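## Task

Find the three yellow sponges whose shelf-edge labels, directly beneath each sponge, read E73, E24 and E23, and set all three on the desk. Each must rest there upright and stay put on its own, not held by the robot. A sponge that topples or is left leaning counts as a failure.

## Robot and tools

ROBOT. A TidyBot++: a mobile base on four powered casters (0.54 m long, 0.50 m wide, 0.38 m tall) carrying one seven-joint arm with a two-finger gripper. The shoulder sits 0.12 m ahead of the base centre and 0.68 m above the floor. Cameras: base_camera on the chassis and wrist_camera, which looks along the hand. The arm begins folded with the hand down, poking up to 0.08 m past the base front. A downward-pointing hand reaches at most about 0.94 m high, and only near the base. Occasionally a loose object gets nudged by something outside the robot.

FRAMES. Base frame: origin on the floor below the base centre, x ahead, y to the left, z up. hand_pose is reported in this frame and marks the point between the finger pads; its own z runs out along the fingers and its y is the closing direction. The odometry frame is where the base frame was when the scene began; heading grows to the left, within -3.142 to 3.142. base_odometry counts wheel rotation, so slip looks like travel and drift of a few cm and degrees builds up. base_tilt is in degrees, positive when leaning forward or right.

execute_actions. Arguments: actions (a list holding one action, or empty to just get state and images) and cameras (list of "base_camera", "wrist_camera" or "all"; omitted or null means all, [] means none). An action may contain:
- base: exactly one key, each a relative offset from where the base currently is, in the base frame: translate_m (metres along x, forward positive, -2 to 2), strafe_m (metres along y, left positive, -2 to 2) or rotate_rad (radians, counter-clockwise seen from above positive, -6.3 to 6.3).
- joints: absolute targets by name, one number each, radians except the gripper: joint_1_rad (any angle; positive turns the arm clockwise from above, opposite to rotate_rad), joint_2_rad shoulder (-2.249 to 2.249), joint_3_rad (any angle), joint_4_rad elbow (-2.579 to 2.579), joint_5_rad (any angle), joint_6_rad wrist (-2.099 to 2.099), joint_7_rad (any angle; hand down, positive is counter-clockwise from above, 1.57 opens fingers left/right), gripper_pos (0 open to 1 closed). Done tolerances: ±0.039 for joints 1-4, ±0.056 for 5-7, ±0.03 gripper. Unbounded joints take the short way; turn further in steps below half a turn.
- speeds: caps for this action only: translate_m and strafe_m 0.05-0.5 m/s, rotate_rad 0.1-1.57 rad/s (defaults are the maxima).
Base and joint motions start together. A base move needing over 8.667 s, an unknown key or an out-of-range number gets the call refused with no motion. No action runs past 15 s. Anything you leave out may keep pushing toward its earlier target.

wait: seconds (0-10); commands nothing, returns state and images. zoom_image: camera ("base_camera" or "wrist_camera") and region [x0, y0, x1, y1] in pixels from the top-left, at most 504x504, on that camera's latest full image. read_manual: section "licences" (URDF licence text only). finished_scene: scene (integer, the current scene's number); irreversible, reports success.

ARM GEOMETRY. Upper arm 0.42 m, forearm 0.31 m, hand 0.31 m to the hand point. With joint_1_rad 0, joint_3_rad 3.14, joint_5_rad 0 the arm stays in the base's x-z plane; angles from vertical (forward positive): upper = j2, forearm = j2 - j4, hand = j2 - j4 - j6. Hand point offset from shoulder: forward = sum of L*sin(angle), up = sum of L*cos(angle). From 3.14, raising joint_3_rad or joint_5_rad swings a bent-forward segment to the right. Arm speed up to 1.39 rad/s (1.22 for joints 5-7).

GRIPPER. Pad gap is roughly 85*(1 - gripper_pos) mm (up to 3 mm wider mid-travel). At 1 the fingers keep clamping at about 96-120 N each. "done" at 1 means an empty or nearly empty grip; "off_target" means an object stopped the fingers. Closed tips extend ~20 mm beyond the hand point.

RESULT LINES. pictures lists the order of images. base_status/joint_status: "done" (base: wheels turned the full amount, even if slipping); "off_target" (stopped short, may still push); "contact_stop" and "time_out" (target dropped, holding in place; base contact_stop means something shoved it after arrival, and wheels push back until the next base command). A blocked base pushes until timeout and may still say done while well short. "joint command not followed" plus "cause:" means arm targets were withheld, usually for self-collision; such joints read "not_followed" and may be retried with later actions until valid targets are sent. The gripper target still runs. on_its_own describes uncommanded motion. motor_effort is percent of max, positive toward higher angles, bracketed value the peak (noisy, biased). "ARM HIT" means a hard hit on the base or arm itself. Motor temperatures list per-joint heat; MOTOR HOT appears from 60 °C, and at 75 °C an OVER-TEMPERATURE FAULT lets the arm sink, marked "limit_stop_at_motor_heat"; resend those targets.

CAUTIONS. Friction leaves joints slightly off; correct by sending last command + (wanted - read). hand_pose itself may be 1-2 cm wrong, so trust images. Held loads make the arm sag; never command a joint to its read angle while holding something. Torque limits: joints 1-4 104.5 N m (warning 56.7), joints 5-7 51.3 N m (warning 29.4); exceeding one freezes the arm 10 s and skips the call. Never drive the base while the arm is caught on something above about 0.8 m: the robot can tip. Sideways force on a raised hand can lift wheels; retract or back off to level it. Avoid drops, slams, hard pushes and knocking objects over. The robot holds its last command while you reply; shorter robot motion time is better.

Each tool is called after "Emit:" as name(argument=value, ...), one argument or row to a line, values as JSON.

## Session

Emit:
execute_actions(
  actions=[],
)

Scene clock: 0.00 s.
Motor temperatures (°C, as the motors report them): [34 35 29 29 34 43 45]
base_odometry: x=+0.000 y=+0.000 heading=+0.000 (m, m, rad; odometry frame)
base_tilt: forward=-0.1 right=+0.2 (deg)
base_status: not commanded
joint_positions: joint_1_rad=+0.056 joint_2_rad=-0.305 joint_3_rad=+3.150 joint_4_rad=-2.524 joint_5_rad=+0.003 joint_6_rad=-0.870 joint_7_rad=+1.514 gripper_pos=+0.000
joint_status: not commanded
motor_effort: joint_1_rad=+0 joint_2_rad=-4 joint_3_rad=+1 joint_4_rad=+17 joint_5_rad=-1 joint_6_rad=+1 joint_7_rad=+1 (%)
hand_pose: x=+0.2591 y=-0.0081 z=+0.5824 quat_wxyz=(+0.000, +0.998, -0.060, +0.026) (m; base frame)
pictures: base_camera, wrist_camera
Images, in order (width x height): base_camera 644x364, wrist_camera 644x476.

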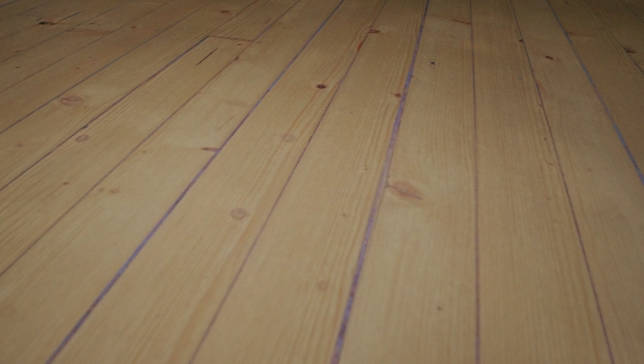

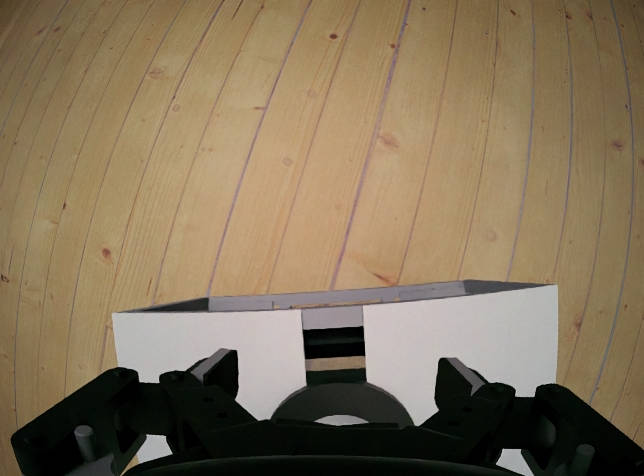

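Emit:
execute_actions(
  actions=[
    {"base":{"rotate_rad":-0.27},"joints":{"joint_6_rad":0.5,"joint_7_rad":1.57,"joint_1_rad":0}},
  ],
)

Emit:
execute_actions(
  actions=[
    {"base":{"rotate_rad":2.09}},
  ],
  cameras=["wrist_camera"],
)

Emit:
execute_actions(
  actions=[
    {"base":{"rotate_rad":2.09}},
  ],
  cameras=["wrist_camera"],
)

Scene clock: 2.03 s.
Motor temperatures (°C, as the motors report them): [34 35 29 29 34 43 45]
base_odometry: x=+0.000 y=+0.000 heading=-0.270 (m, m, rad; odometry frame)
base_tilt: forward=-0.1 right=+0.3 (deg)
base_status: done
joint_positions: joint_1_rad=+0.014 joint_2_rad=-0.305 joint_3_rad=+3.150 joint_4_rad=-2.524 joint_5_rad=+0.003 joint_6_rad=+0.503 joint_7_rad=+1.547 gripper_pos=+0.000
joint_status: all done
motor_effort: joint_1_rad=+1(0) joint_2_rad=-7(7) joint_3_rad=+1(1) joint_4_rad=+19(18) joint_5_rad=-1(1) joint_6_rad=+8(9) joint_7_rad=+1(2) (%)
hand_pose: x=+0.5512 y=-0.0082 z=+0.8479 quat_wxyz=(-0.001, +0.757, -0.017, +0.654) (m; base frame)
pictures: base_camera, wrist_camera
Images, in order (width x height): base_camera 644x364, wrist_camera 644x476.

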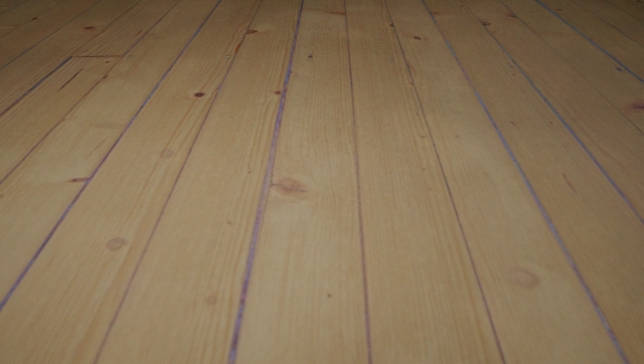

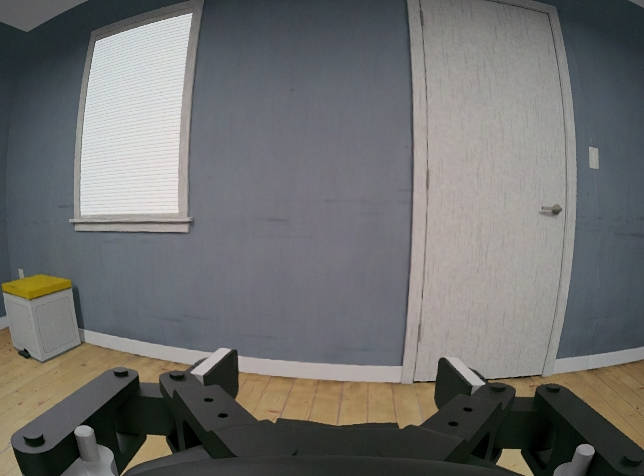

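Scene clock: 4.80 s.
Motor temperatures (°C, as the motors report them): [34 35 29 29 34 43 45]
base_odometry: x=+0.000 y=+0.000 heading=+1.819 (m, m, rad; odometry frame)
base_tilt: forward=-0.1 right=+0.3 (deg)
base_status: done
joint_positions: joint_1_rad=+0.010 joint_2_rad=-0.305 joint_3_rad=+3.150 joint_4_rad=-2.524 joint_5_rad=+0.003 joint_6_rad=+0.503 joint_7_rad=+1.547 gripper_pos=+0.000
joint_status: not commanded
motor_effort: joint_1_rad=+0(1) joint_2_rad=-7(8) joint_3_rad=+0(1) joint_4_rad=+19(19) joint_5_rad=-1(0) joint_6_rad=+8(9) joint_7_rad=+1(1) (%)
hand_pose: x=+0.5512 y=-0.0064 z=+0.8479 quat_wxyz=(-0.003, +0.757, -0.015, +0.654) (m; base frame)
pictures: wrist_camera
Images, in order (width x height): wrist_camera 644x476.

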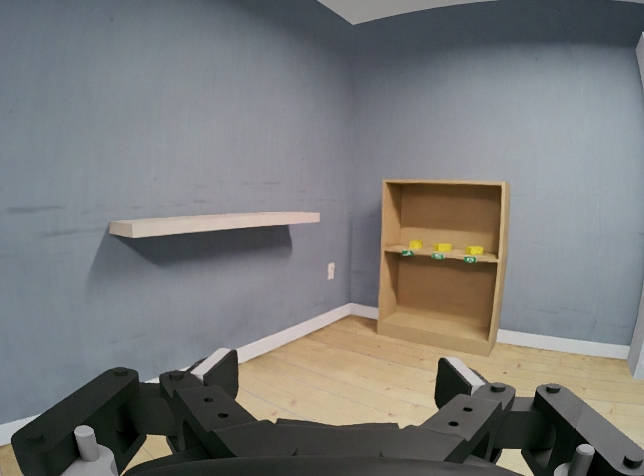

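Scene clock: 7.40 s.
Motor temperatures (°C, as the motors report them): [34 34 29 29 34 43 45]
base_odometry: x=+0.000 y=+0.000 heading=-2.375 (m, m, rad; odometry frame)
base_tilt: forward=-0.2 right=+0.3 (deg)
base_status: done
joint_positions: joint_1_rad=+0.008 joint_2_rad=-0.305 joint_3_rad=+3.150 joint_4_rad=-2.524 joint_5_rad=+0.003 joint_6_rad=+0.503 joint_7_rad=+1.547 gripper_pos=+0.000
joint_status: not commanded
motor_effort: joint_1_rad=+1(1) joint_2_rad=-7(8) joint_3_rad=+1(1) joint_4_rad=+18(18) joint_5_rad=-1(1) joint_6_rad=+9(8) joint_7_rad=+1(1) (%)
hand_pose: x=+0.5512 y=-0.0059 z=+0.8479 quat_wxyz=(-0.003, +0.757, -0.015, +0.654) (m; base frame)
pictures: wrist_camera
Images, in order (width x height): wrist_camera 644x476.

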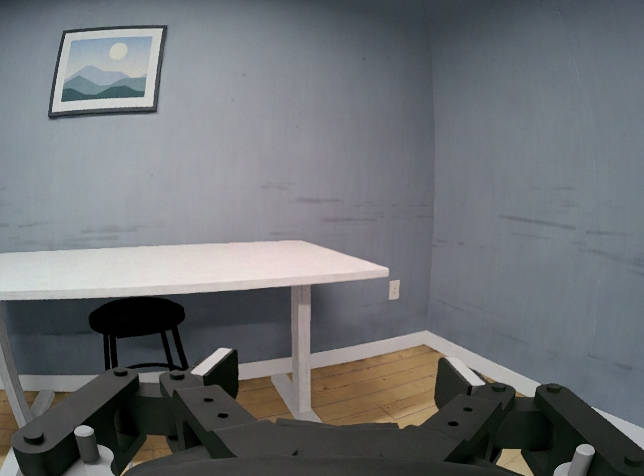

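Emit:
execute_actions(
  actions=[
    {"base":{"rotate_rad":-2.61},"joints":{"joint_6_rad":0.4}},
  ],
  cameras=[],
)

Emit:
execute_actions(
  actions=[
    {"base":{"translate_m":1.0}},
  ],
)

Scene clock: 10.83 s.
Motor temperatures (°C, as the motors report them): [34 34 29 29 34 43 45]
base_odometry: x=+0.000 y=+0.000 heading=+1.299 (m, m, rad; odometry frame)
base_tilt: forward=-0.2 right=+0.2 (deg)
base_status: done
joint_positions: joint_1_rad=+0.005 joint_2_rad=-0.305 joint_3_rad=+3.150 joint_4_rad=-2.524 joint_5_rad=+0.003 joint_6_rad=+0.412 joint_7_rad=+1.547 gripper_pos=+0.000
joint_status: all done
motor_effort: joint_1_rad=+0(1) joint_2_rad=-7(8) joint_3_rad=+1(2) joint_4_rad=+19(20) joint_5_rad=-1(1) joint_6_rad=+8(9) joint_7_rad=+1(1) (%)
hand_pose: x=+0.5459 y=-0.0041 z=+0.8203 quat_wxyz=(-0.004, +0.785, -0.014, +0.619) (m; base frame)
pictures: none
No camera images: the call's "cameras" was empty. Leave "cameras" out to get every camera's image.

Scene clock: 14.20 s.
Motor temperatures (°C, as the motors report them): [34 34 29 29 34 43 45]
base_odometry: x=+0.269 y=+0.963 heading=+1.298 (m, m, rad; odometry frame)
base_tilt: forward=-0.2 right=+0.3 (deg)
base_status: done
joint_positions: joint_1_rad=+0.005 joint_2_rad=-0.305 joint_3_rad=+3.150 joint_4_rad=-2.524 joint_5_rad=+0.003 joint_6_rad=+0.412 joint_7_rad=+1.547 gripper_pos=+0.000
joint_status: not commanded
motor_effort: joint_1_rad=+0(0) joint_2_rad=-7(9) joint_3_rad=+1(1) joint_4_rad=+19(19) joint_5_rad=-1(1) joint_6_rad=+8(9) joint_7_rad=+1(0) (%)
hand_pose: x=+0.5459 y=-0.0041 z=+0.8205 quat_wxyz=(-0.004, +0.785, -0.014, +0.619) (m; base frame)
pictures: base_camera, wrist_camera
Images, in order (width x height): base_camera 644x364, wrist_camera 644x476.

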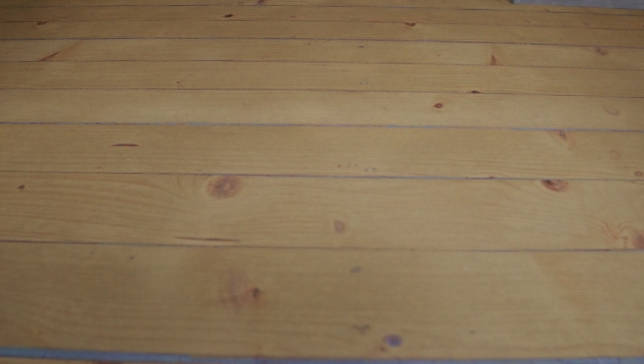

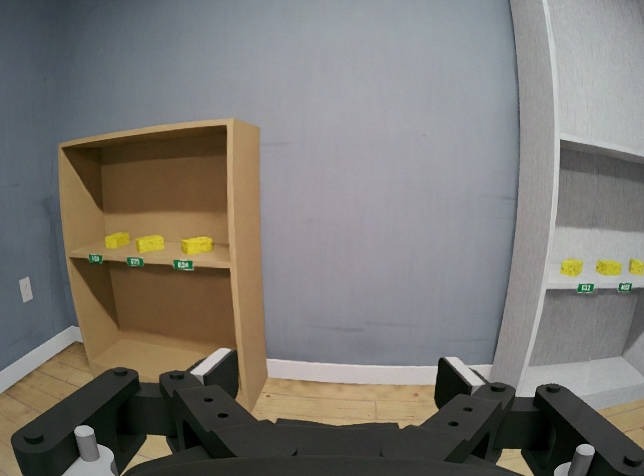

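Emit:
execute_actions(
  actions=[
    {"base":{"strafe_m":0.62},"joints":{"joint_6_rad":0.05}},
  ],
  cameras=[],
)

Emit:
execute_actions(
  actions=[
    {"base":{"translate_m":0.4}},
  ],
)

Scene clock: 17.17 s.
Motor temperatures (°C, as the motors report them): [34 34 29 29 34 43 45]
base_odometry: x=-0.328 y=+1.130 heading=+1.298 (m, m, rad; odometry frame)
base_tilt: forward=-0.2 right=+0.2 (deg)
base_status: done
joint_positions: joint_1_rad=+0.005 joint_2_rad=-0.305 joint_3_rad=+3.150 joint_4_rad=-2.526 joint_5_rad=+0.003 joint_6_rad=+0.048 joint_7_rad=+1.547 gripper_pos=+0.000
joint_status: all done
motor_effort: joint_1_rad=+0(0) joint_2_rad=-6(8) joint_3_rad=+1(1) joint_4_rad=+18(20) joint_5_rad=-1(0) joint_6_rad=+7(8) joint_7_rad=+1(1) (%)
hand_pose: x=+0.4993 y=-0.0036 z=+0.7163 quat_wxyz=(-0.003, +0.885, -0.015, +0.465) (m; base frame)
pictures: none
No camera images: the call's "cameras" was empty. Leave "cameras" out to get every camera's image.

Scene clock: 19.30 s.
Motor temperatures (°C, as the motors report them): [34 34 29 29 34 43 45]
base_odometry: x=-0.221 y=+1.516 heading=+1.299 (m, m, rad; odometry frame)
base_tilt: forward=-0.1 right=+0.2 (deg)
base_status: done
joint_positions: joint_1_rad=+0.005 joint_2_rad=-0.304 joint_3_rad=+3.150 joint_4_rad=-2.526 joint_5_rad=+0.003 joint_6_rad=+0.048 joint_7_rad=+1.547 gripper_pos=+0.000
joint_status: not commanded
motor_effort: joint_1_rad=+1(0) joint_2_rad=-6(9) joint_3_rad=+1(1) joint_4_rad=+18(19) joint_5_rad=-1(1) joint_6_rad=+7(7) joint_7_rad=+1(1) (%)
hand_pose: x=+0.4993 y=-0.0036 z=+0.7161 quat_wxyz=(-0.003, +0.885, -0.015, +0.465) (m; base frame)
pictures: base_camera, wrist_camera
Images, in order (width x height): base_camera 644x364, wrist_camera 644x476.

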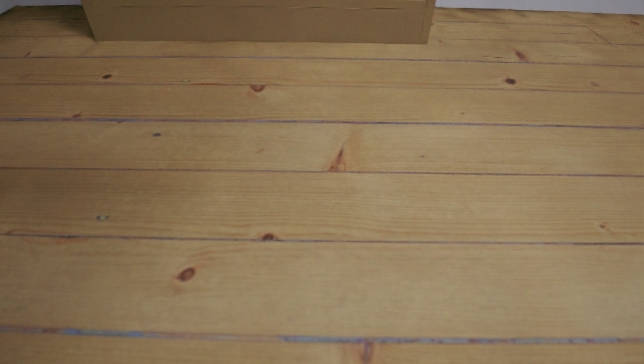

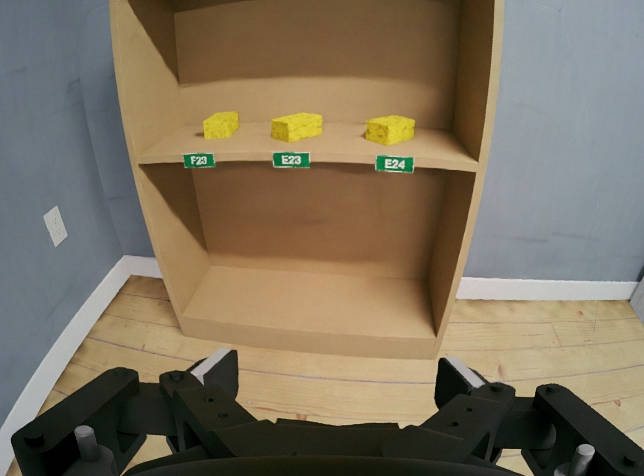

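Emit:
execute_actions(
  actions=[
    {"base":{"strafe_m":0.3},"joints":{"joint_1_rad":0.45,"joint_2_rad":0.3,"joint_4_rad":-1.836,"joint_6_rad":-0.25,"joint_7_rad":1.3}},
  ],
  cameras=[],
)

Emit:
execute_actions(
  actions=[
    {"base":{"translate_m":0.33}},
  ],
)

Scene clock: 21.93 s.
Motor temperatures (°C, as the motors report them): [34 34 29 29 34 43 45]
base_odometry: x=-0.510 y=+1.597 heading=+1.298 (m, m, rad; odometry frame)
base_tilt: forward=-0.2 right=+0.2 (deg)
base_status: done
joint_positions: joint_1_rad=+0.438 joint_2_rad=+0.286 joint_3_rad=+3.149 joint_4_rad=-1.856 joint_5_rad=+0.003 joint_6_rad=-0.226 joint_7_rad=+1.323 gripper_pos=+0.000
joint_status: all done
motor_effort: joint_1_rad=+0(3) joint_2_rad=-28(30) joint_3_rad=+0(3) joint_4_rad=+18(18) joint_5_rad=-1(1) joint_6_rad=+6(7) joint_7_rad=+1(1) (%)
hand_pose: x=+0.6616 y=-0.2574 z=+0.6924 quat_wxyz=(+0.039, +0.872, -0.313, +0.375) (m; base frame)
pictures: none
No camera images: the call's "cameras" was empty. Leave "cameras" out to get every camera's image.

Scene clock: 23.93 s.
Motor temperatures (°C, as the motors report them): [34 34 29 29 34 43 45]
base_odometry: x=-0.421 y=+1.915 heading=+1.299 (m, m, rad; odometry frame)
base_tilt: forward=-0.1 right=+0.1 (deg)
base_status: done
joint_positions: joint_1_rad=+0.440 joint_2_rad=+0.292 joint_3_rad=+3.149 joint_4_rad=-1.851 joint_5_rad=+0.003 joint_6_rad=-0.229 joint_7_rad=+1.323 gripper_pos=+0.000
joint_status: not commanded
motor_effort: joint_1_rad=+0(1) joint_2_rad=-29(31) joint_3_rad=+1(0) joint_4_rad=+17(19) joint_5_rad=-1(1) joint_6_rad=+6(6) joint_7_rad=+1(1) (%)
hand_pose: x=+0.6624 y=-0.2593 z=+0.6911 quat_wxyz=(+0.039, +0.872, -0.314, +0.373) (m; base frame)
pictures: base_camera, wrist_camera
Images, in order (width x height): base_camera 644x364, wrist_camera 644x476.

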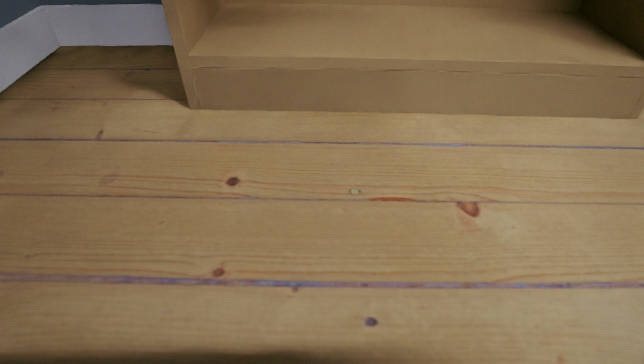

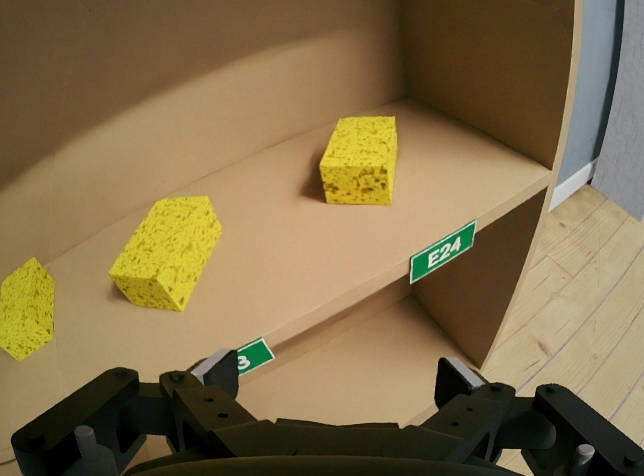

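Emit:
execute_actions(
  actions=[
    {"base":{"strafe_m":-0.08},"joints":{"joint_1_rad":0.66,"joint_2_rad":0.26}},
  ],
  cameras=[],
)

Emit:
execute_actions(
  actions=[
    {"base":{"translate_m":0.22},"speeds":{"translate_m":0.2}},
  ],
  cameras=["wrist_camera"],
)

Scene clock: 25.93 s.
Motor temperatures (°C, as the motors report them): [34 34 29 29 34 43 45]
base_odometry: x=-0.344 y=+1.893 heading=+1.299 (m, m, rad; odometry frame)
base_tilt: forward=-0.1 right=+0.2 (deg)
base_status: done
joint_positions: joint_1_rad=+0.661 joint_2_rad=+0.280 joint_3_rad=+3.156 joint_4_rad=-1.850 joint_5_rad=+0.003 joint_6_rad=-0.230 joint_7_rad=+1.323 gripper_pos=+0.000
joint_status: all done
motor_effort: joint_1_rad=+0(2) joint_2_rad=-28(30) joint_3_rad=+0(3) joint_4_rad=+18(18) joint_5_rad=-1(1) joint_6_rad=+6(6) joint_7_rad=+2(1) (%)
hand_pose: x=+0.5897 y=-0.3756 z=+0.6987 quat_wxyz=(+0.083, +0.828, -0.410, +0.372) (m; base frame)
pictures: none
No camera images: the call's "cameras" was empty. Leave "cameras" out to get every camera's image.

Scene clock: 27.80 s.
Motor temperatures (°C, as the motors report them): [34 34 29 29 34 43 45]
base_odometry: x=-0.285 y=+2.105 heading=+1.299 (m, m, rad; odometry frame)
base_tilt: forward=-0.2 right=+0.3 (deg)
base_status: done
joint_positions: joint_1_rad=+0.661 joint_2_rad=+0.274 joint_3_rad=+3.156 joint_4_rad=-1.850 joint_5_rad=+0.003 joint_6_rad=-0.230 joint_7_rad=+1.323 gripper_pos=+0.000
joint_status: not commanded
motor_effort: joint_1_rad=+1(2) joint_2_rad=-28(30) joint_3_rad=+0(1) joint_4_rad=+18(19) joint_5_rad=-1(1) joint_6_rad=+6(6) joint_7_rad=+1(1) (%)
hand_pose: x=+0.5896 y=-0.3755 z=+0.7020 quat_wxyz=(+0.084, +0.828, -0.410, +0.374) (m; base frame)
pictures: wrist_camera
Images, in order (width x height): wrist_camera 644x476.

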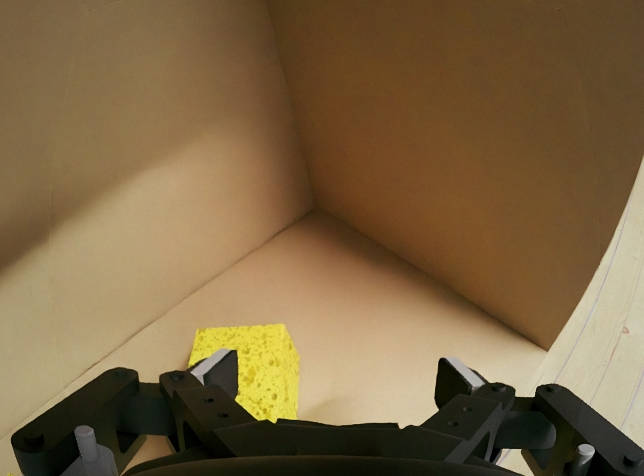

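Emit:
execute_actions(
  actions=[
    {"base":{"strafe_m":0.06},"joints":{"joint_7_rad":1.42}},
  ],
  cameras=[],
)

Emit:
execute_actions(
  actions=[
    {"base":{"translate_m":0.02},"joints":{"joint_2_rad":0.33}},
  ],
  cameras=["wrist_camera"],
)

Scene clock: 29.33 s.
Motor temperatures (°C, as the motors report them): [34 34 29 29 34 43 45]
base_odometry: x=-0.342 y=+2.122 heading=+1.299 (m, m, rad; odometry frame)
base_tilt: forward=-0.1 right=+0.3 (deg)
base_status: done
joint_positions: joint_1_rad=+0.658 joint_2_rad=+0.272 joint_3_rad=+3.153 joint_4_rad=-1.850 joint_5_rad=+0.003 joint_6_rad=-0.231 joint_7_rad=+1.408 gripper_pos=+0.000
joint_status: all done
motor_effort: joint_1_rad=+0(2) joint_2_rad=-29(30) joint_3_rad=+0(2) joint_4_rad=+18(18) joint_5_rad=-1(1) joint_6_rad=+5(6) joint_7_rad=+2(0) (%)
hand_pose: x=+0.5917 y=-0.3727 z=+0.7032 quat_wxyz=(+0.099, +0.845, -0.372, +0.372) (m; base frame)
pictures: none
No camera images: the call's "cameras" was empty. Leave "cameras" out to get every camera's image.

Scene clock: 30.20 s.
Motor temperatures (°C, as the motors report them): [34 34 29 29 34 43 45]
base_odometry: x=-0.337 y=+2.141 heading=+1.299 (m, m, rad; odometry frame)
base_tilt: forward=-0.1 right=+0.2 (deg)
base_status: done
joint_positions: joint_1_rad=+0.658 joint_2_rad=+0.325 joint_3_rad=+3.153 joint_4_rad=-1.847 joint_5_rad=+0.003 joint_6_rad=-0.231 joint_7_rad=+1.408 gripper_pos=+0.000
joint_status: all done
motor_effort: joint_1_rad=+1(2) joint_2_rad=-29(31) joint_3_rad=+0(2) joint_4_rad=+18(20) joint_5_rad=-1(1) joint_6_rad=+5(7) joint_7_rad=+1(1) (%)
hand_pose: x=+0.5931 y=-0.3732 z=+0.6727 quat_wxyz=(+0.093, +0.854, -0.375, +0.349) (m; base frame)
pictures: wrist_camera
Images, in order (width x height): wrist_camera 644x476.

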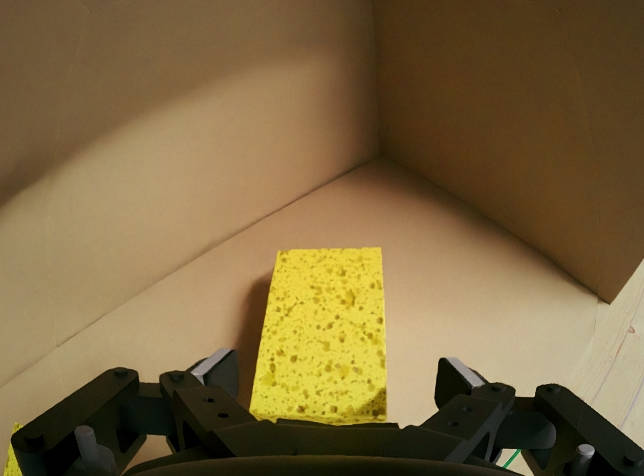

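Emit:
execute_actions(
  actions=[
    {"base":{"translate_m":0.015},"joints":{"joint_2_rad":0.385,"joint_7_rad":1.33}},
  ],
  cameras=["wrist_camera"],
)

Scene clock: 31.23 s.
Motor temperatures (°C, as the motors report them): [34 34 29 29 34 43 45]
base_odometry: x=-0.333 y=+2.156 heading=+1.300 (m, m, rad; odometry frame)
base_tilt: forward=-0.1 right=+0.2 (deg)
base_status: done
joint_positions: joint_1_rad=+0.657 joint_2_rad=+0.378 joint_3_rad=+3.153 joint_4_rad=-1.845 joint_5_rad=+0.003 joint_6_rad=-0.231 joint_7_rad=+1.348 gripper_pos=+0.000
joint_status: all done
motor_effort: joint_1_rad=+0(2) joint_2_rad=-30(34) joint_3_rad=+0(1) joint_4_rad=+17(18) joint_5_rad=-1(1) joint_6_rad=+5(6) joint_7_rad=+1(1) (%)
hand_pose: x=+0.5933 y=-0.3723 z=+0.6418 quat_wxyz=(+0.077, +0.850, -0.404, +0.328) (m; base frame)
pictures: wrist_camera
Images, in order (width x height): wrist_camera 644x476.

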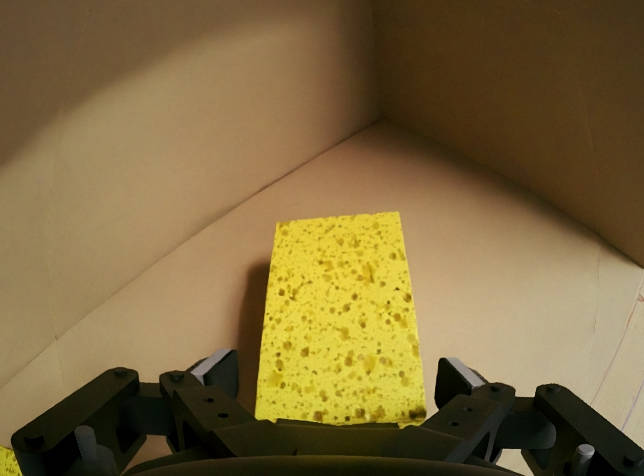

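Emit:
execute_actions(
  actions=[
    {"joints":{"gripper_pos":1}},
  ],
  cameras=[],
)

Emit:
execute_actions(
  actions=[
    {"joints":{"joint_2_rad":0.3}},
  ],
  cameras=["wrist_camera"],
)

Scene clock: 32.67 s.
Motor temperatures (°C, as the motors report them): [34 34 29 29 34 43 45]
base_odometry: x=-0.333 y=+2.156 heading=+1.300 (m, m, rad; odometry frame)
base_tilt: forward=+0.0 right=+0.3 (deg)
base_status: not commanded
joint_positions: joint_1_rad=+0.657 joint_2_rad=+0.376 joint_3_rad=+3.153 joint_4_rad=-1.842 joint_5_rad=+0.003 joint_6_rad=-0.231 joint_7_rad=+1.348 gripper_pos=+0.370
joint_status: gripper_pos off_target (ended at +0.370, target +1.000)
motor_effort: joint_1_rad=+1(0) joint_2_rad=-30(32) joint_3_rad=+1(1) joint_4_rad=+17(17) joint_5_rad=-1(1) joint_6_rad=+5(6) joint_7_rad=+1(2) (%)
hand_pose: x=+0.5941 y=-0.3729 z=+0.6436 quat_wxyz=(+0.077, +0.850, -0.403, +0.330) (m; base frame)
pictures: none
No camera images: the call's "cameras" was empty. Leave "cameras" out to get every camera's image.

Scene clock: 33.60 s.
Motor temperatures (°C, as the motors report them): [34 34 29 29 34 43 45]
base_odometry: x=-0.333 y=+2.156 heading=+1.300 (m, m, rad; odometry frame)
base_tilt: forward=-0.1 right=+0.2 (deg)
base_status: not commanded
joint_positions: joint_1_rad=+0.657 joint_2_rad=+0.310 joint_3_rad=+3.153 joint_4_rad=-1.842 joint_5_rad=+0.003 joint_6_rad=-0.231 joint_7_rad=+1.348 gripper_pos=+0.370
joint_status: all done
motor_effort: joint_1_rad=+1(0) joint_2_rad=-29(32) joint_3_rad=+0(0) joint_4_rad=+18(18) joint_5_rad=-1(1) joint_6_rad=+6(6) joint_7_rad=+1(1) (%)
hand_pose: x=+0.5950 y=-0.3736 z=+0.6837 quat_wxyz=(+0.084, +0.839, -0.398, +0.360) (m; base frame)
pictures: wrist_camera
Images, in order (width x height): wrist_camera 644x476.

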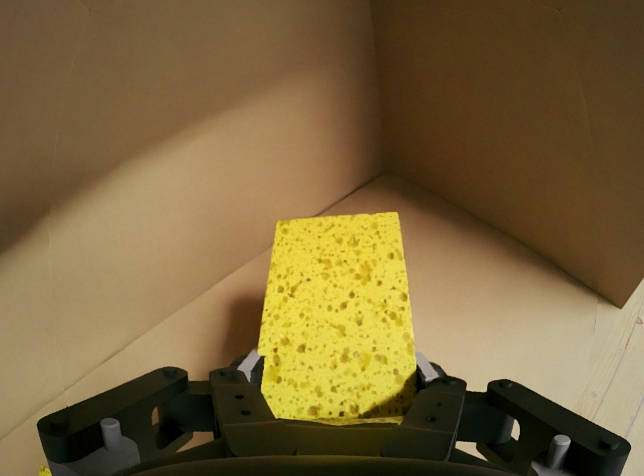

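Emit:
execute_actions(
  actions=[
    {"base":{"translate_m":-1.7}},
  ],
  cameras=[],
)

Emit:
execute_actions(
  actions=[
    {"base":{"strafe_m":-0.55},"joints":{"joint_1_rad":0,"joint_2_rad":0.15,"joint_4_rad":-1.5,"joint_6_rad":-0.5}},
  ],
  cameras=[],
)

Emit:
execute_actions(
  actions=[
    {"base":{"rotate_rad":-3.14}},
  ],
)

Scene clock: 39.20 s.
Motor temperatures (°C, as the motors report them): [34 35 29 29 34 43 45]
base_odometry: x=-0.789 y=+0.518 heading=+1.299 (m, m, rad; odometry frame)
base_tilt: forward=-0.2 right=+0.2 (deg)
base_status: done
joint_positions: joint_1_rad=+0.657 joint_2_rad=+0.310 joint_3_rad=+3.153 joint_4_rad=-1.842 joint_5_rad=+0.003 joint_6_rad=-0.232 joint_7_rad=+1.348 gripper_pos=+0.370
joint_status: not commanded
motor_effort: joint_1_rad=+1(4) joint_2_rad=-30(34) joint_3_rad=+1(4) joint_4_rad=+18(19) joint_5_rad=-1(1) joint_6_rad=+6(6) joint_7_rad=+1(1) (%)
hand_pose: x=+0.5948 y=-0.3736 z=+0.6838 quat_wxyz=(+0.084, +0.839, -0.399, +0.360) (m; base frame)
pictures: none
No camera images: the call's "cameras" was empty. Leave "cameras" out to get every camera's image.

Scene clock: 41.80 s.
Motor temperatures (°C, as the motors report them): [34 35 29 29 34 43 45]
base_odometry: x=-0.259 y=+0.370 heading=+1.299 (m, m, rad; odometry frame)
base_tilt: forward=-0.2 right=+0.2 (deg)
base_status: done
joint_positions: joint_1_rad=+0.012 joint_2_rad=+0.168 joint_3_rad=+3.148 joint_4_rad=-1.520 joint_5_rad=+0.003 joint_6_rad=-0.477 joint_7_rad=+1.348 gripper_pos=+0.370
joint_status: all done
motor_effort: joint_1_rad=+0(3) joint_2_rad=-27(30) joint_3_rad=+0(3) joint_4_rad=+21(21) joint_5_rad=-1(0) joint_6_rad=+7(7) joint_7_rad=+1(1) (%)
hand_pose: x=+0.7596 y=-0.0105 z=+0.8856 quat_wxyz=(-0.046, +0.877, -0.105, +0.467) (m; base frame)
pictures: none
No camera images: the call's "cameras" was empty. Leave "cameras" out to get every camera's image.

Scene clock: 45.17 s.
Motor temperatures (°C, as the motors report them): [34 35 29 29 34 43 45]
base_odometry: x=-0.259 y=+0.370 heading=-1.841 (m, m, rad; odometry frame)
base_tilt: forward=-0.1 right=+0.3 (deg)
base_status: done
joint_positions: joint_1_rad=+0.003 joint_2_rad=+0.168 joint_3_rad=+3.152 joint_4_rad=-1.518 joint_5_rad=+0.003 joint_6_rad=-0.477 joint_7_rad=+1.348 gripper_pos=+0.370
joint_status: not commanded
motor_effort: joint_1_rad=+0(3) joint_2_rad=-27(31) joint_3_rad=+0(2) joint_4_rad=+22(22) joint_5_rad=-1(0) joint_6_rad=+7(8) joint_7_rad=+2(2) (%)
hand_pose: x=+0.7598 y=-0.0076 z=+0.8866 quat_wxyz=(-0.047, +0.877, -0.103, +0.468) (m; base frame)
pictures: base_camera, wrist_camera
Images, in order (width x height): base_camera 644x364, wrist_camera 644x476.

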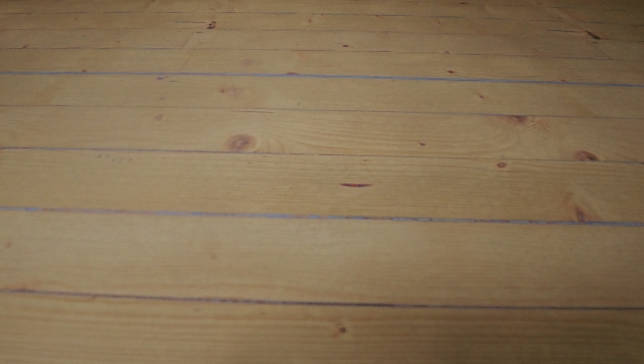

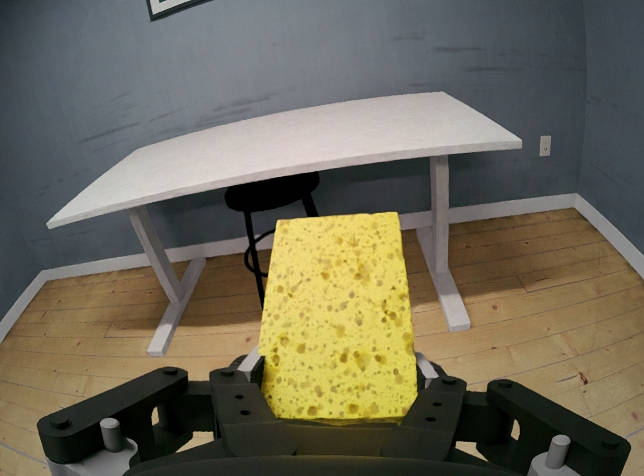

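Emit:
execute_actions(
  actions=[
    {"base":{"translate_m":0.9},"joints":{"joint_6_rad":-0.72}},
  ],
)

Scene clock: 48.53 s.
Motor temperatures (°C, as the motors report them): [34 35 29 29 34 43 45]
base_odometry: x=-0.500 y=-0.497 heading=-1.841 (m, m, rad; odometry frame)
base_tilt: forward=-0.2 right=+0.2 (deg)
base_status: done
joint_positions: joint_1_rad=+0.003 joint_2_rad=+0.158 joint_3_rad=+3.152 joint_4_rad=-1.513 joint_5_rad=+0.003 joint_6_rad=-0.724 joint_7_rad=+1.348 gripper_pos=+0.370
joint_status: all done
motor_effort: joint_1_rad=+0(1) joint_2_rad=-26(30) joint_3_rad=+0(0) joint_4_rad=+20(23) joint_5_rad=-1(1) joint_6_rad=+6(8) joint_7_rad=+1(1) (%)
hand_pose: x=+0.7095 y=-0.0072 z=+0.8372 quat_wxyz=(-0.036, +0.925, -0.109, +0.363) (m; base frame)
pictures: base_camera, wrist_camera
Images, in order (width x height): base_camera 644x364, wrist_camera 644x476.

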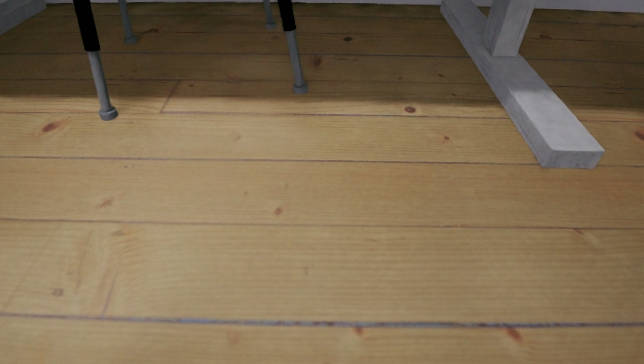

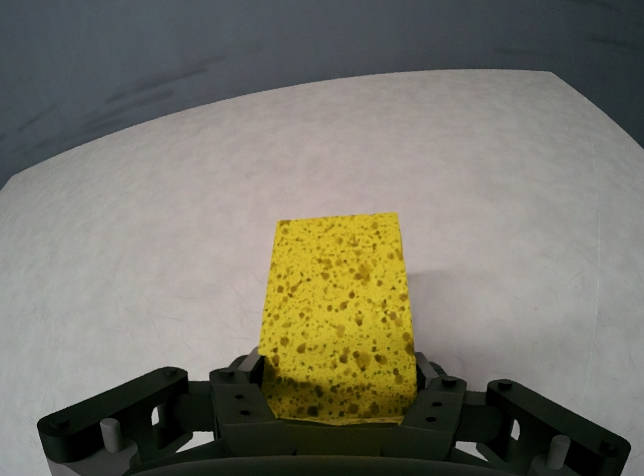

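Edge ≈0.6. Advance a bit and lower.

Emit:
execute_actions(
  actions=[
    {"base":{"translate_m":0.06},"joints":{"joint_2_rad":0.25,"joint_6_rad":-0.69}},
  ],
  cameras=["wrist_camera"],
)

Emit:
execute_actions(
  actions=[
    {"joints":{"joint_2_rad":0.3}},
  ],
  cameras=[],
)

Scene clock: 50.03 s.
Motor temperatures (°C, as the motors report them): [34 35 29 29 34 43 45]
base_odometry: x=-0.516 y=-0.555 heading=-1.842 (m, m, rad; odometry frame)
base_tilt: forward=-0.1 right=+0.3 (deg)
base_status: done
joint_positions: joint_1_rad=+0.003 joint_2_rad=+0.256 joint_3_rad=+3.152 joint_4_rad=-1.513 joint_5_rad=+0.003 joint_6_rad=-0.712 joint_7_rad=+1.348 gripper_pos=+0.370
joint_status: all done
motor_effort: joint_1_rad=+1(2) joint_2_rad=-29(34) joint_3_rad=+1(2) joint_4_rad=+19(21) joint_5_rad=-1(0) joint_6_rad=+5(5) joint_7_rad=+0(1) (%)
hand_pose: x=+0.7250 y=-0.0073 z=+0.7812 quat_wxyz=(-0.031, +0.939, -0.111, +0.323) (m; base frame)
pictures: wrist_camera
Images, in order (width x height): wrist_camera 644x476.

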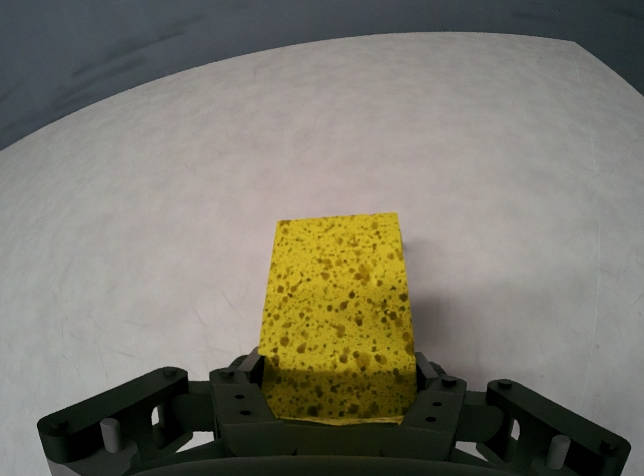

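Scene clock: 50.83 s.
Motor temperatures (°C, as the motors report them): [34 35 29 29 34 43 45]
base_odometry: x=-0.516 y=-0.555 heading=-1.842 (m, m, rad; odometry frame)
base_tilt: forward=-0.1 right=+0.3 (deg)
base_status: not commanded
joint_positions: joint_1_rad=+0.003 joint_2_rad=+0.289 joint_3_rad=+3.152 joint_4_rad=-1.513 joint_5_rad=+0.003 joint_6_rad=-0.712 joint_7_rad=+1.348 gripper_pos=+0.370
joint_status: all done
motor_effort: joint_1_rad=+0(0) joint_2_rad=-31(32) joint_3_rad=+0(0) joint_4_rad=+19(20) joint_5_rad=-1(1) joint_6_rad=+5(5) joint_7_rad=+1(1) (%)
hand_pose: x=+0.7280 y=-0.0073 z=+0.7610 quat_wxyz=(-0.030, +0.945, -0.111, +0.307) (m; base frame)
pictures: none
No camera images: the call's "cameras" was empty. Leave "cameras" out to get every camera's image.

Emit:
execute_actions(
  actions=[
    {"joints":{"joint_2_rad":0.35,"joint_6_rad":-0.62}},
  ],
  cameras=["wrist_camera"],
)

Scene clock: 53.50 s.
Motor temperatures (°C, as the motors report them): [34 35 29 29 34 43 45]
base_odometry: x=-0.516 y=-0.555 heading=-1.842 (m, m, rad; odometry frame)
base_tilt: forward=-0.1 right=+0.3 (deg)
base_status: not commanded
joint_positions: joint_1_rad=+0.003 joint_2_rad=+0.328 joint_3_rad=+3.152 joint_4_rad=-1.511 joint_5_rad=+0.003 joint_6_rad=-0.633 joint_7_rad=+1.348 gripper_pos=+0.370
joint_status: all done
motor_effort: joint_1_rad=+1(1) joint_2_rad=-30(31) joint_3_rad=+1(1) joint_4_rad=+18(20) joint_5_rad=-1(1) joint_6_rad=+4(6) joint_7_rad=+1(1) (%)
hand_pose: x=+0.7508 y=-0.0075 z=+0.7525 quat_wxyz=(-0.032, +0.938, -0.110, +0.327) (m; base frame)
pictures: wrist_camera
Images, in order (width x height): wrist_camera 644x476.

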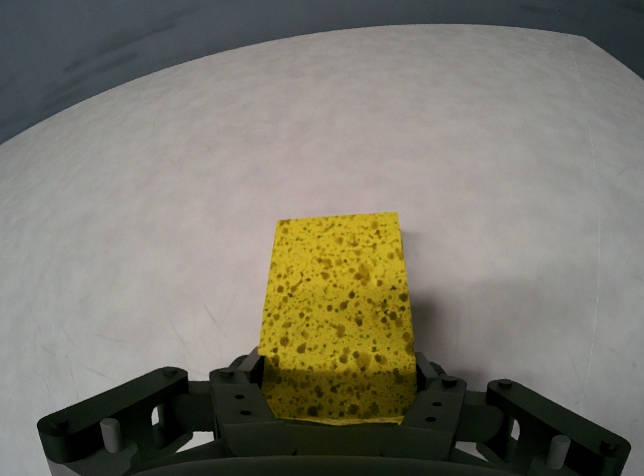

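Emit:
execute_actions(
  actions=[
    {"joints":{"gripper_pos":0}},
  ],
  cameras=[],
)

Emit:
execute_actions(
  actions=[
    {"joints":{"joint_2_rad":0.2}},
  ],
  cameras=[],
)

Emit:
execute_actions(
  actions=[
    {"base":{"translate_m":-2.0}},
  ],
  cameras=[],
)

Emit:
execute_actions(
  actions=[
    {"base":{"rotate_rad":3.14},"joints":{"joint_1_rad":0.45,"joint_2_rad":0.26,"joint_4_rad":-1.86,"joint_6_rad":-0.25,"joint_7_rad":1.12}},
  ],
  cameras=[],
)

Emit:
execute_actions(
  actions=[
    {"base":{"strafe_m":0.6}},
  ],
  cameras=[],
)

Emit:
execute_actions(
  actions=[
    {"base":{"translate_m":0.42}},
  ],
)

Scene clock: 56.20 s.
Motor temperatures (°C, as the motors report them): [34 35 29 29 34 43 45]
base_odometry: x=-0.516 y=-0.555 heading=-1.842 (m, m, rad; odometry frame)
base_tilt: forward=-0.1 right=+0.3 (deg)
base_status: not commanded
joint_positions: joint_1_rad=+0.003 joint_2_rad=+0.331 joint_3_rad=+3.152 joint_4_rad=-1.511 joint_5_rad=+0.003 joint_6_rad=-0.633 joint_7_rad=+1.348 gripper_pos=+0.000
joint_status: all done
motor_effort: joint_1_rad=+1(0) joint_2_rad=-32(33) joint_3_rad=+0(0) joint_4_rad=+20(19) joint_5_rad=-1(1) joint_6_rad=+5(5) joint_7_rad=+1(2) (%)
hand_pose: x=+0.7512 y=-0.0075 z=+0.7507 quat_wxyz=(-0.031, +0.939, -0.110, +0.326) (m; base frame)
pictures: none
No camera images: the call's "cameras" was empty. Leave "cameras" out to get every camera's image.

Scene clock: 57.30 s.
Motor temperatures (°C, as the motors report them): [34 35 29 29 34 43 45]
base_odometry: x=-0.516 y=-0.555 heading=-1.842 (m, m, rad; odometry frame)
base_tilt: forward=-0.1 right=+0.2 (deg)
base_status: not commanded
joint_positions: joint_1_rad=+0.003 joint_2_rad=+0.200 joint_3_rad=+3.152 joint_4_rad=-1.510 joint_5_rad=+0.003 joint_6_rad=-0.633 joint_7_rad=+1.348 gripper_pos=+0.000
joint_status: all done
motor_effort: joint_1_rad=+0(0) joint_2_rad=-28(34) joint_3_rad=+1(0) joint_4_rad=+20(21) joint_5_rad=-1(1) joint_6_rad=+6(6) joint_7_rad=+1(1) (%)
hand_pose: x=+0.7369 y=-0.0074 z=+0.8329 quat_wxyz=(-0.038, +0.915, -0.108, +0.387) (m; base frame)
pictures: none
No camera images: the call's "cameras" was empty. Leave "cameras" out to get every camera's image.

Scene clock: 62.83 s.
Motor temperatures (°C, as the motors report them): [34 35 29 29 34 43 45]
base_odometry: x=+0.023 y=+1.371 heading=-1.843 (m, m, rad; odometry frame)
base_tilt: forward=-0.1 right=+0.2 (deg)
base_status: done
joint_positions: joint_1_rad=+0.003 joint_2_rad=+0.201 joint_3_rad=+3.152 joint_4_rad=-1.510 joint_5_rad=+0.003 joint_6_rad=-0.633 joint_7_rad=+1.348 gripper_pos=+0.000
joint_status: not commanded
motor_effort: joint_1_rad=+0(3) joint_2_rad=-27(32) joint_3_rad=+1(3) joint_4_rad=+20(22) joint_5_rad=-1(0) joint_6_rad=+6(7) joint_7_rad=+1(1) (%)
hand_pose: x=+0.7372 y=-0.0074 z=+0.8324 quat_wxyz=(-0.038, +0.915, -0.108, +0.386) (m; base frame)
pictures: none
No camera images: the call's "cameras" was empty. Leave "cameras" out to get every camera's image.

Scene clock: 66.33 s.
Motor temperatures (°C, as the motors report them): [34 35 29 29 34 43 45]
base_odometry: x=+0.023 y=+1.371 heading=+1.296 (m, m, rad; odometry frame)
base_tilt: forward=-0.2 right=+0.3 (deg)
base_status: done
joint_positions: joint_1_rad=+0.441 joint_2_rad=+0.256 joint_3_rad=+3.150 joint_4_rad=-1.838 joint_5_rad=+0.003 joint_6_rad=-0.266 joint_7_rad=+1.142 gripper_pos=+0.000
joint_status: all done
motor_effort: joint_1_rad=+1(3) joint_2_rad=-28(31) joint_3_rad=+1(3) joint_4_rad=+18(21) joint_5_rad=-1(2) joint_6_rad=+6(6) joint_7_rad=+1(0) (%)
hand_pose: x=+0.6582 y=-0.2587 z=+0.7107 quat_wxyz=(+0.006, +0.838, -0.392, +0.381) (m; base frame)
pictures: none
No camera images: the call's "cameras" was empty. Leave "cameras" out to get every camera's image.

Scene clock: 68.90 s.
Motor temperatures (°C, as the motors report them): [34 35 29 29 34 43 45]
base_odometry: x=-0.555 y=+1.533 heading=+1.297 (m, m, rad; odometry frame)
base_tilt: forward=-0.1 right=+0.3 (deg)
base_status: done
joint_positions: joint_1_rad=+0.446 joint_2_rad=+0.256 joint_3_rad=+3.150 joint_4_rad=-1.841 joint_5_rad=+0.003 joint_6_rad=-0.266 joint_7_rad=+1.142 gripper_pos=+0.000
joint_status: not commanded
motor_effort: joint_1_rad=+0(3) joint_2_rad=-28(29) joint_3_rad=+0(1) joint_4_rad=+18(19) joint_5_rad=-1(1) joint_6_rad=+6(6) joint_7_rad=+1(1) (%)
hand_pose: x=+0.6561 y=-0.2610 z=+0.7096 quat_wxyz=(+0.007, +0.837, -0.394, +0.380) (m; base frame)
pictures: none
No camera images: the call's "cameras" was empty. Leave "cameras" out to get every camera's image.

Scene clock: 71.10 s.
Motor temperatures (°C, as the motors report them): [34 35 29 29 34 43 45]
base_odometry: x=-0.442 y=+1.937 heading=+1.298 (m, m, rad; odometry frame)
base_tilt: forward=-0.1 right=+0.3 (deg)
base_status: done
joint_positions: joint_1_rad=+0.446 joint_2_rad=+0.257 joint_3_rad=+3.150 joint_4_rad=-1.843 joint_5_rad=+0.003 joint_6_rad=-0.266 joint_7_rad=+1.142 gripper_pos=+0.000
joint_status: not commanded
motor_effort: joint_1_rad=+0(2) joint_2_rad=-27(31) joint_3_rad=+0(1) joint_4_rad=+18(19) joint_5_rad=-1(1) joint_6_rad=+5(6) joint_7_rad=+1(1) (%)
hand_pose: x=+0.6552 y=-0.2607 z=+0.7074 quat_wxyz=(+0.007, +0.838, -0.394, +0.378) (m; base frame)
pictures: base_camera, wrist_camera
Images, in order (width x height): base_camera 644x364, wrist_camera 644x476.

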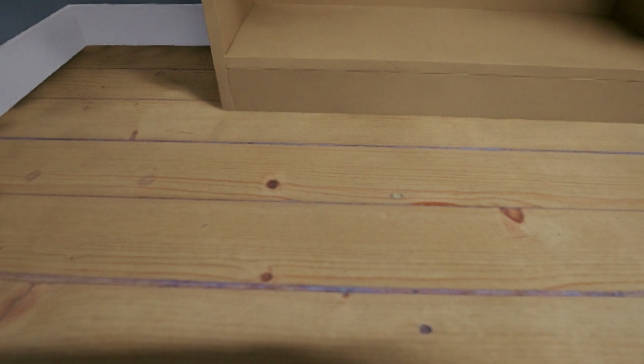

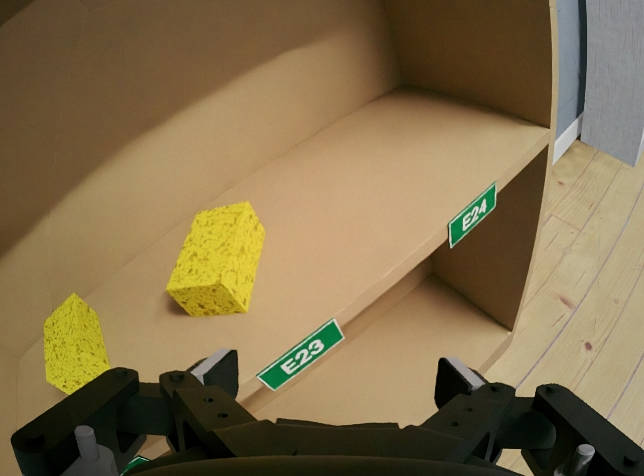

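Emit:
execute_actions(
  actions=[
    {"base":{"translate_m":0.17},"speeds":{"translate_m":0.2}},
  ],
  cameras=["wrist_camera"],
)

Emit:
execute_actions(
  actions=[
    {"joints":{"joint_2_rad":0.31}},
  ],
  cameras=["wrist_camera"],
)

Scene clock: 73.03 s.
Motor temperatures (°C, as the motors report them): [34 35 29 29 34 43 45]
base_odometry: x=-0.396 y=+2.101 heading=+1.298 (m, m, rad; odometry frame)
base_tilt: forward=-0.1 right=+0.2 (deg)
base_status: done
joint_positions: joint_1_rad=+0.447 joint_2_rad=+0.257 joint_3_rad=+3.150 joint_4_rad=-1.844 joint_5_rad=+0.003 joint_6_rad=-0.266 joint_7_rad=+1.142 gripper_pos=+0.000
joint_status: not commanded
motor_effort: joint_1_rad=+1(1) joint_2_rad=-28(29) joint_3_rad=+0(1) joint_4_rad=+18(19) joint_5_rad=-1(1) joint_6_rad=+6(6) joint_7_rad=+1(1) (%)
hand_pose: x=+0.6548 y=-0.2606 z=+0.7068 quat_wxyz=(+0.007, +0.838, -0.394, +0.377) (m; base frame)
pictures: wrist_camera
Images, in order (width x height): wrist_camera 644x476.

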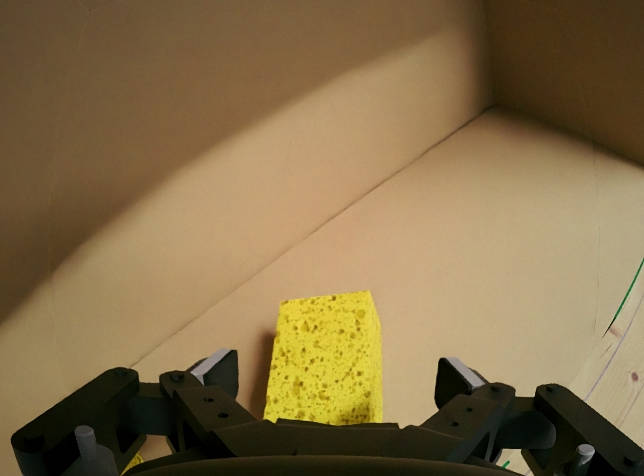

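Scene clock: 73.83 s.
Motor temperatures (°C, as the motors report them): [34 35 29 29 34 43 45]
base_odometry: x=-0.396 y=+2.101 heading=+1.298 (m, m, rad; odometry frame)
base_tilt: forward=-0.1 right=+0.2 (deg)
base_status: not commanded
joint_positions: joint_1_rad=+0.447 joint_2_rad=+0.298 joint_3_rad=+3.150 joint_4_rad=-1.845 joint_5_rad=+0.003 joint_6_rad=-0.266 joint_7_rad=+1.142 gripper_pos=+0.000
joint_status: all done
motor_effort: joint_1_rad=+0(0) joint_2_rad=-28(30) joint_3_rad=+0(0) joint_4_rad=+18(19) joint_5_rad=-1(1) joint_6_rad=+5(6) joint_7_rad=+1(1) (%)
hand_pose: x=+0.6550 y=-0.2607 z=+0.6822 quat_wxyz=(+0.007, +0.845, -0.398, +0.358) (m; base frame)
pictures: wrist_camera
Images, in order (width x height): wrist_camera 644x476.

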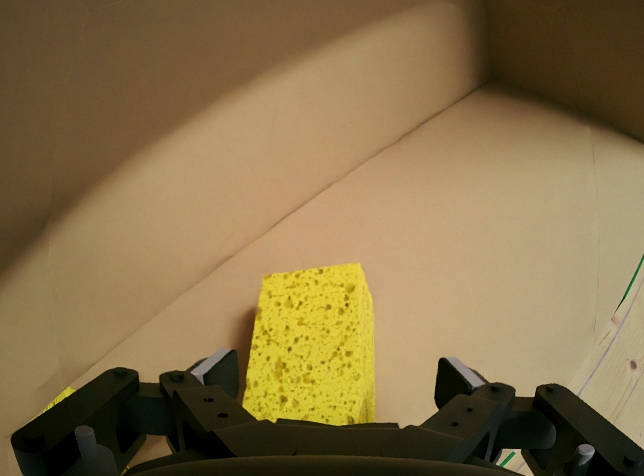

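Emit:
execute_actions(
  actions=[
    {"base":{"translate_m":0.022},"joints":{"joint_1_rad":0.41,"joint_7_rad":1.03}},
  ],
  cameras=[],
)

Emit:
execute_actions(
  actions=[
    {"joints":{"joint_2_rad":0.37}},
  ],
  cameras=["wrist_camera"],
)

Scene clock: 75.00 s.
Motor temperatures (°C, as the motors report them): [34 35 29 29 34 43 45]
base_odometry: x=-0.390 y=+2.123 heading=+1.298 (m, m, rad; odometry frame)
base_tilt: forward=-0.1 right=+0.2 (deg)
base_status: done
joint_positions: joint_1_rad=+0.413 joint_2_rad=+0.303 joint_3_rad=+3.148 joint_4_rad=-1.846 joint_5_rad=+0.003 joint_6_rad=-0.266 joint_7_rad=+1.045 gripper_pos=+0.000
joint_status: all done
motor_effort: joint_1_rad=+0(2) joint_2_rad=-28(31) joint_3_rad=+1(2) joint_4_rad=+18(17) joint_5_rad=-1(1) joint_6_rad=+5(6) joint_7_rad=+2(0) (%)
hand_pose: x=+0.6636 y=-0.2416 z=+0.6787 quat_wxyz=(-0.017, +0.833, -0.424, +0.355) (m; base frame)
pictures: none
No camera images: the call's "cameras" was empty. Leave "cameras" out to get every camera's image.

Scene clock: 75.87 s.
Motor temperatures (°C, as the motors report them): [34 35 29 29 34 43 45]
base_odometry: x=-0.390 y=+2.123 heading=+1.298 (m, m, rad; odometry frame)
base_tilt: forward=-0.1 right=+0.2 (deg)
base_status: not commanded
joint_positions: joint_1_rad=+0.413 joint_2_rad=+0.360 joint_3_rad=+3.148 joint_4_rad=-1.846 joint_5_rad=+0.003 joint_6_rad=-0.266 joint_7_rad=+1.045 gripper_pos=+0.000
joint_status: all done
motor_effort: joint_1_rad=+0(0) joint_2_rad=-30(32) joint_3_rad=+0(0) joint_4_rad=+17(18) joint_5_rad=-1(1) joint_6_rad=+5(6) joint_7_rad=+1(1) (%)
hand_pose: x=+0.6622 y=-0.2410 z=+0.6447 quat_wxyz=(-0.015, +0.842, -0.428, +0.328) (m; base frame)
pictures: wrist_camera
Images, in order (width x height): wrist_camera 644x476.

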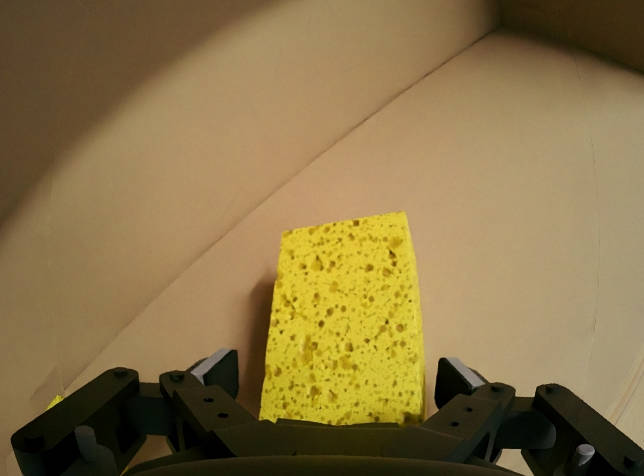

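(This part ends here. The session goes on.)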